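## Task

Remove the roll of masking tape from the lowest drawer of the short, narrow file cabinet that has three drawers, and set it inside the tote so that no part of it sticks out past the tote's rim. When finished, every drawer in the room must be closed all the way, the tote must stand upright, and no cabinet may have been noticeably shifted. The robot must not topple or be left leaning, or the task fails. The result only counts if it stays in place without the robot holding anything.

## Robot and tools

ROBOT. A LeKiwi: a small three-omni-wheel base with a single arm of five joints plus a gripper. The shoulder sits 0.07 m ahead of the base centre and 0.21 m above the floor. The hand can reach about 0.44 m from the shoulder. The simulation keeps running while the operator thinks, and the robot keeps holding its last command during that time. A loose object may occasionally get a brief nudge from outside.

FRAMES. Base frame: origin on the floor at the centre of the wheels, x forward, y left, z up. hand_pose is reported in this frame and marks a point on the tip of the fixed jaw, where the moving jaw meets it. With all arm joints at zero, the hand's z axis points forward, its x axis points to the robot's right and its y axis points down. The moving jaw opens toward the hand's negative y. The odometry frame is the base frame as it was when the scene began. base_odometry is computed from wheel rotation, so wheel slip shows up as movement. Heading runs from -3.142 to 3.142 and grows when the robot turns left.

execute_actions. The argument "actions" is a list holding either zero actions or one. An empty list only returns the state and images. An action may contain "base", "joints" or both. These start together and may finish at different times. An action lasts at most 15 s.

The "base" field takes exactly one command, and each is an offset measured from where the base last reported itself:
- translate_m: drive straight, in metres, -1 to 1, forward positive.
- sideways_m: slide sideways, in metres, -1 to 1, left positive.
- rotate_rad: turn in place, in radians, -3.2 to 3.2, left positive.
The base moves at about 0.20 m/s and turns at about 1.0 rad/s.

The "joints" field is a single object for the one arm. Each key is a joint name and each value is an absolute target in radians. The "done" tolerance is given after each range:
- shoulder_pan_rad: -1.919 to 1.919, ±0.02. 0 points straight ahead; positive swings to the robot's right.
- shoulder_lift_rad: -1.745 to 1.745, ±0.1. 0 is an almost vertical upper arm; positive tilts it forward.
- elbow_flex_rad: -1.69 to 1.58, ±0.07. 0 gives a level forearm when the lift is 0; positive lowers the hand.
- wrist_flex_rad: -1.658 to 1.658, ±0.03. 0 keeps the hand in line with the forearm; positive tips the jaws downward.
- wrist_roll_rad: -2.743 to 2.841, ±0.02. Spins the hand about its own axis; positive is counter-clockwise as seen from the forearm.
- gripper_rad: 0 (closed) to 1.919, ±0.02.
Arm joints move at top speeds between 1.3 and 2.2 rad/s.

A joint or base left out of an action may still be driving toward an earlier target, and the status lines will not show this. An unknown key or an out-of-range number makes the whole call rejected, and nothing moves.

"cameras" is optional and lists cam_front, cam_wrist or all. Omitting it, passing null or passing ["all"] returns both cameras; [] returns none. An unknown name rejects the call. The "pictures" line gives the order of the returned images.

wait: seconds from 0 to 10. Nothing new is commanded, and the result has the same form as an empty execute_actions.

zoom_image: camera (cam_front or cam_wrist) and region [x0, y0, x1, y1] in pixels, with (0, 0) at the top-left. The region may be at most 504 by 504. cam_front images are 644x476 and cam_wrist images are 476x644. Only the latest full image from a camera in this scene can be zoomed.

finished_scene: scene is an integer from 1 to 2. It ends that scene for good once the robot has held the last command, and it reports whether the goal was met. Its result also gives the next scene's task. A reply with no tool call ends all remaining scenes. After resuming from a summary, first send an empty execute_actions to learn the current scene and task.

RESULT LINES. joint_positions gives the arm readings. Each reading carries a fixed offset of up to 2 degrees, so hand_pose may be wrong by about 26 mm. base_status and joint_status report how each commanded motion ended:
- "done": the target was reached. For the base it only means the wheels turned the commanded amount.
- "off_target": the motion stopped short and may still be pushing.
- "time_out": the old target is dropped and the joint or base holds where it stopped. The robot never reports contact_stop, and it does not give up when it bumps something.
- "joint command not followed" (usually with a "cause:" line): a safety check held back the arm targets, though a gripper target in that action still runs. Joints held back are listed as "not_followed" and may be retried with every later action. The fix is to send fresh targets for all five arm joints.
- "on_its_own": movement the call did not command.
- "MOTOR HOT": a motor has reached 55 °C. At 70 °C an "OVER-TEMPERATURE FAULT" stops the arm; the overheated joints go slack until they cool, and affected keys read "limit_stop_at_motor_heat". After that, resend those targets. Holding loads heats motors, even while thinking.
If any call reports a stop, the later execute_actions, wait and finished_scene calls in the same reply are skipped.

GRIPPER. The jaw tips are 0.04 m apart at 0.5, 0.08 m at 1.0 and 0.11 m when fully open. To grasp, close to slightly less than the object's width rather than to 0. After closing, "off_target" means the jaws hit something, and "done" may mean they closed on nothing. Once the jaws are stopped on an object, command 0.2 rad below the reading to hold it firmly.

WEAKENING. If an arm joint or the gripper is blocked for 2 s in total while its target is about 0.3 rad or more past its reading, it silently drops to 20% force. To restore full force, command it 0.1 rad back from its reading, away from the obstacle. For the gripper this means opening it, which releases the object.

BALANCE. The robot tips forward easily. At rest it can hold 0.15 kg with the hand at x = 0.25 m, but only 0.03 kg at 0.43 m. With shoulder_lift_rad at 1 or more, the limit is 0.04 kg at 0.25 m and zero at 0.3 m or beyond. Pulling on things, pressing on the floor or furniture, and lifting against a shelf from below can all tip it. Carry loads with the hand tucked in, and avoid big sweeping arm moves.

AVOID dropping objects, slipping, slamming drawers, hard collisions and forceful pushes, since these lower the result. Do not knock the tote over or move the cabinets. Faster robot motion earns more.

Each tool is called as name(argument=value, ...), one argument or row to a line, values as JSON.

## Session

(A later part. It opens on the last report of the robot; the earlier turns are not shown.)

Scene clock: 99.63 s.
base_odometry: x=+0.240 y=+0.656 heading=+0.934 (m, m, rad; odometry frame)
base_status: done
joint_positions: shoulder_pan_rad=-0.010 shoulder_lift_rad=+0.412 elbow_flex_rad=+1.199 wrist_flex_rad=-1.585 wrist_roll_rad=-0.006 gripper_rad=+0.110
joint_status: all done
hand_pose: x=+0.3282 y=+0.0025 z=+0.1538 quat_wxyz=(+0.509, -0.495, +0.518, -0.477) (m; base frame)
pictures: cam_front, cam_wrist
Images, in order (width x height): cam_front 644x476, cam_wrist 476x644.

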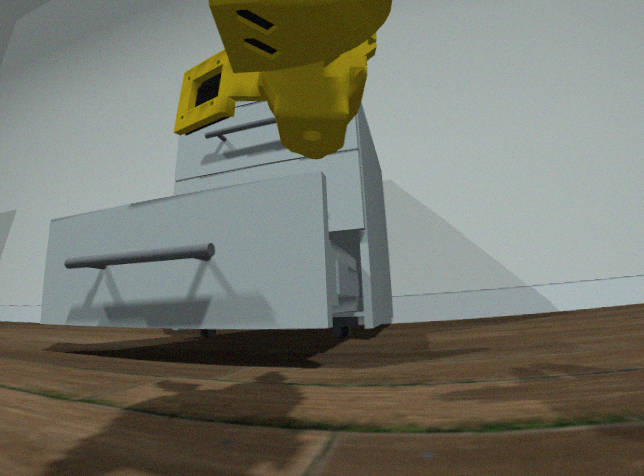

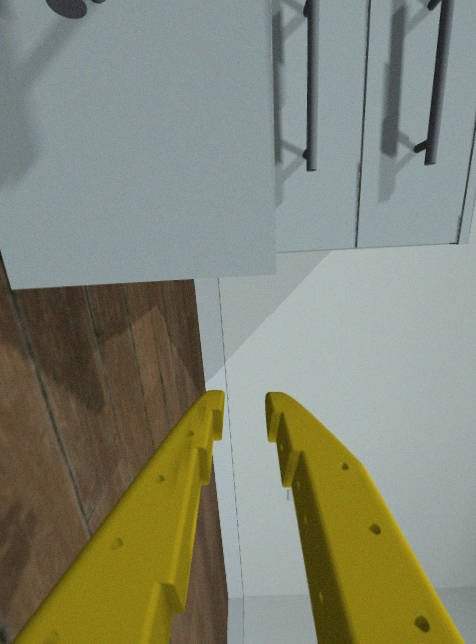

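Heading looks about square; slide left.

execute_actions(
  actions=[
    {"base":{"translate_m":-0.1}},
  ],
  cameras=[],
)

execute_actions(
  actions=[
    {"base":{"sideways_m":0.2}},
  ],
)

Scene clock: 102.77 s.
base_odometry: x=+0.181 y=+0.576 heading=+0.934 (m, m, rad; odometry frame)
base_status: done
joint_positions: shoulder_pan_rad=-0.010 shoulder_lift_rad=+0.412 elbow_flex_rad=+1.199 wrist_flex_rad=-1.587 wrist_roll_rad=-0.006 gripper_rad=+0.110
joint_status: not commanded
hand_pose: x=+0.3282 y=+0.0025 z=+0.1540 quat_wxyz=(+0.509, -0.495, +0.517, -0.478) (m; base frame)
pictures: none
No camera images: the call's "cameras" was empty. Leave "cameras" out to get every camera's image.

Scene clock: 104.73 s.
base_odometry: x=+0.021 y=+0.694 heading=+0.932 (m, m, rad; odometry frame)
base_status: done
joint_positions: shoulder_pan_rad=-0.010 shoulder_lift_rad=+0.412 elbow_flex_rad=+1.199 wrist_flex_rad=-1.587 wrist_roll_rad=-0.006 gripper_rad=+0.110
joint_status: not commanded
hand_pose: x=+0.3282 y=+0.0025 z=+0.1540 quat_wxyz=(+0.509, -0.495, +0.517, -0.478) (m; base frame)
pictures: cam_front, cam_wrist
Images, in order (width x height): cam_front 644x476, cam_wrist 476x644.

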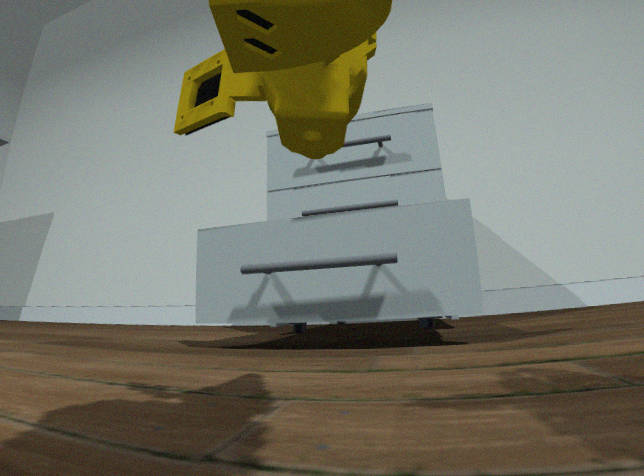

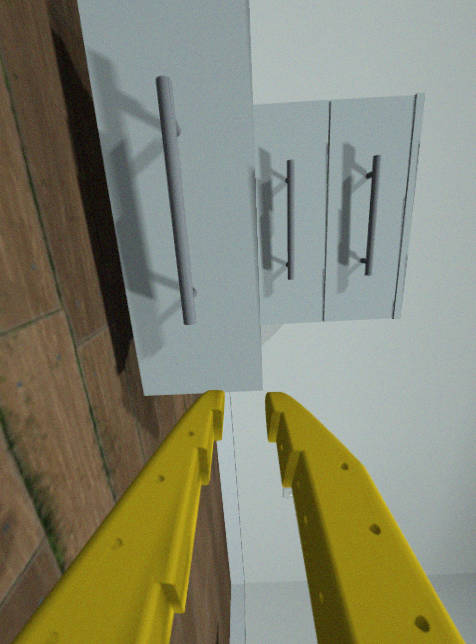

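execute_actions(
  actions=[
    {"base":{"rotate_rad":-0.17}},
  ],
  cameras=[],
)

execute_actions(
  actions=[
    {"base":{"sideways_m":0.07}},
  ],
  cameras=[],
)

execute_actions(
  actions=[
    {"base":{"translate_m":0.4}},
  ],
)

Scene clock: 108.27 s.
base_odometry: x=+0.021 y=+0.694 heading=+0.766 (m, m, rad; odometry frame)
base_status: done
joint_positions: shoulder_pan_rad=-0.010 shoulder_lift_rad=+0.412 elbow_flex_rad=+1.199 wrist_flex_rad=-1.587 wrist_roll_rad=-0.006 gripper_rad=+0.110
joint_status: not commanded
hand_pose: x=+0.3282 y=+0.0025 z=+0.1540 quat_wxyz=(+0.509, -0.495, +0.517, -0.478) (m; base frame)
pictures: none
No camera images: the call's "cameras" was empty. Leave "cameras" out to get every camera's image.

Scene clock: 109.53 s.
base_odometry: x=-0.027 y=+0.744 heading=+0.764 (m, m, rad; odometry frame)
base_status: done
joint_positions: shoulder_pan_rad=-0.010 shoulder_lift_rad=+0.412 elbow_flex_rad=+1.199 wrist_flex_rad=-1.587 wrist_roll_rad=-0.006 gripper_rad=+0.110
joint_status: not commanded
hand_pose: x=+0.3282 y=+0.0025 z=+0.1540 quat_wxyz=(+0.509, -0.495, +0.517, -0.478) (m; base frame)
pictures: none
No camera images: the call's "cameras" was empty. Leave "cameras" out to get every camera's image.

Scene clock: 112.50 s.
base_odometry: x=+0.261 y=+1.021 heading=+0.764 (m, m, rad; odometry frame)
base_status: done
joint_positions: shoulder_pan_rad=-0.006 shoulder_lift_rad=+0.414 elbow_flex_rad=+1.219 wrist_flex_rad=-1.591 wrist_roll_rad=-0.006 gripper_rad=+0.110
joint_status: not commanded
hand_pose: x=+0.3253 y=+0.0017 z=+0.1513 quat_wxyz=(+0.504, -0.498, +0.522, -0.474) (m; base frame)
pictures: cam_front, cam_wrist
Images, in order (width x height): cam_front 644x476, cam_wrist 476x644.

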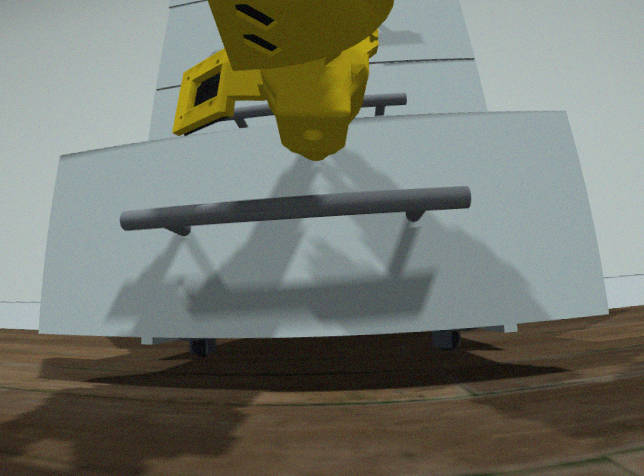

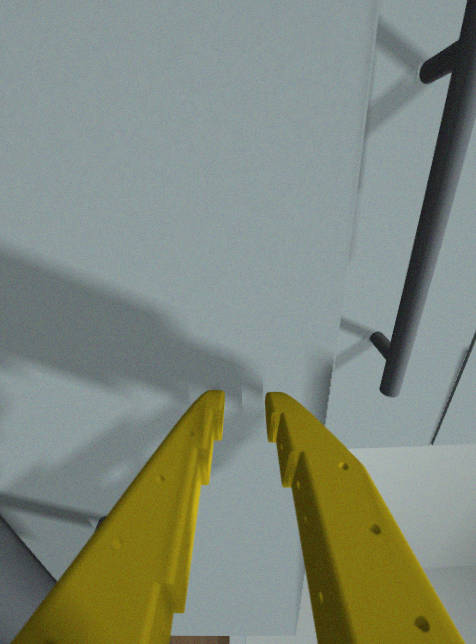

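Pushing well; about 0.15 left.

execute_actions(
  actions=[
    {"base":{"translate_m":0.12}},
  ],
)

Scene clock: 118.43 s.
base_odometry: x=+0.348 y=+1.104 heading=+0.764 (m, m, rad; odometry frame)
base_status: done
joint_positions: shoulder_pan_rad=-0.002 shoulder_lift_rad=+0.414 elbow_flex_rad=+1.217 wrist_flex_rad=-1.591 wrist_roll_rad=-0.004 gripper_rad=+0.110
joint_status: not commanded
hand_pose: x=+0.3255 y=+0.0005 z=+0.1515 quat_wxyz=(+0.503, -0.497, +0.523, -0.476) (m; base frame)
pictures: cam_front, cam_wrist
Images, in order (width x height): cam_front 644x476, cam_wrist 476x644.

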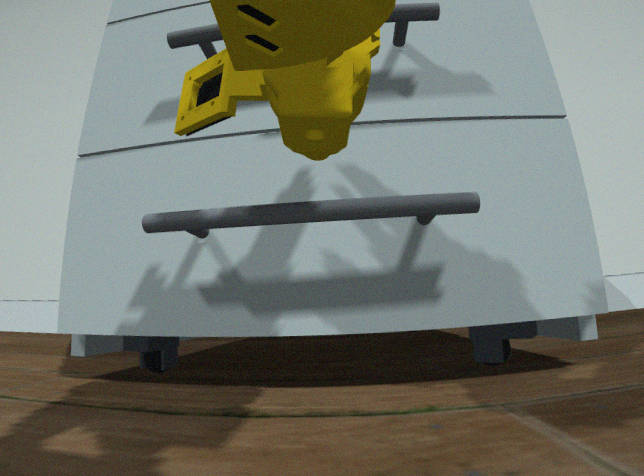

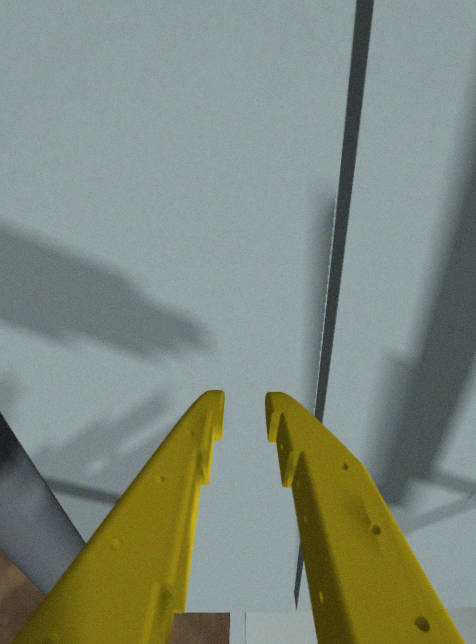

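execute_actions(
  actions=[
    {"base":{"translate_m":0.035}},
  ],
  cameras=[],
)

execute_actions(
  actions=[
    {"base":{"translate_m":-0.2}},
  ],
)

Scene clock: 121.80 s.
base_odometry: x=+0.372 y=+1.127 heading=+0.765 (m, m, rad; odometry frame)
base_status: done
joint_positions: shoulder_pan_rad=-0.002 shoulder_lift_rad=+0.414 elbow_flex_rad=+1.225 wrist_flex_rad=-1.594 wrist_roll_rad=-0.004 gripper_rad=+0.110
joint_status: not commanded
hand_pose: x=+0.3244 y=+0.0005 z=+0.1508 quat_wxyz=(+0.502, -0.498, +0.524, -0.475) (m; base frame)
pictures: none
No camera images: the call's "cameras" was empty. Leave "cameras" out to get every camera's image.

Scene clock: 123.77 s.
base_odometry: x=+0.228 y=+0.989 heading=+0.765 (m, m, rad; odometry frame)
base_status: done
joint_positions: shoulder_pan_rad=-0.002 shoulder_lift_rad=+0.414 elbow_flex_rad=+1.217 wrist_flex_rad=-1.594 wrist_roll_rad=-0.004 gripper_rad=+0.110
joint_status: not commanded
hand_pose: x=+0.3255 y=+0.0005 z=+0.1520 quat_wxyz=(+0.504, -0.496, +0.522, -0.477) (m; base frame)
pictures: cam_front, cam_wrist
Images, in order (width x height): cam_front 644x476, cam_wrist 476x644.

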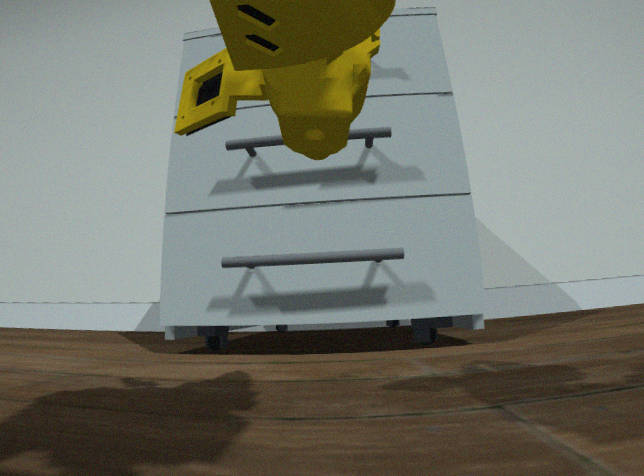

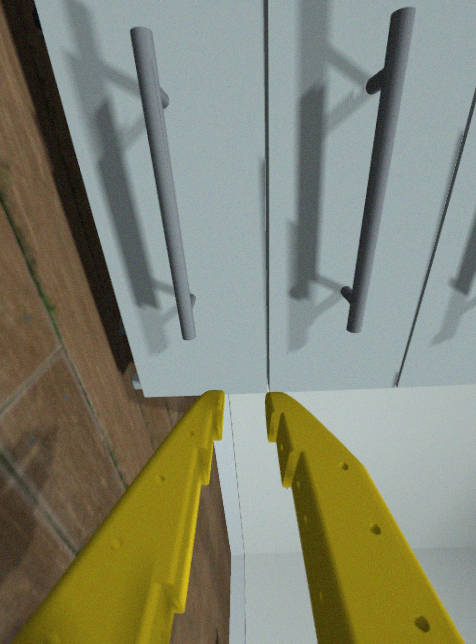

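finished_scene(
  scene=2,
)

The scene is finished: the task was done.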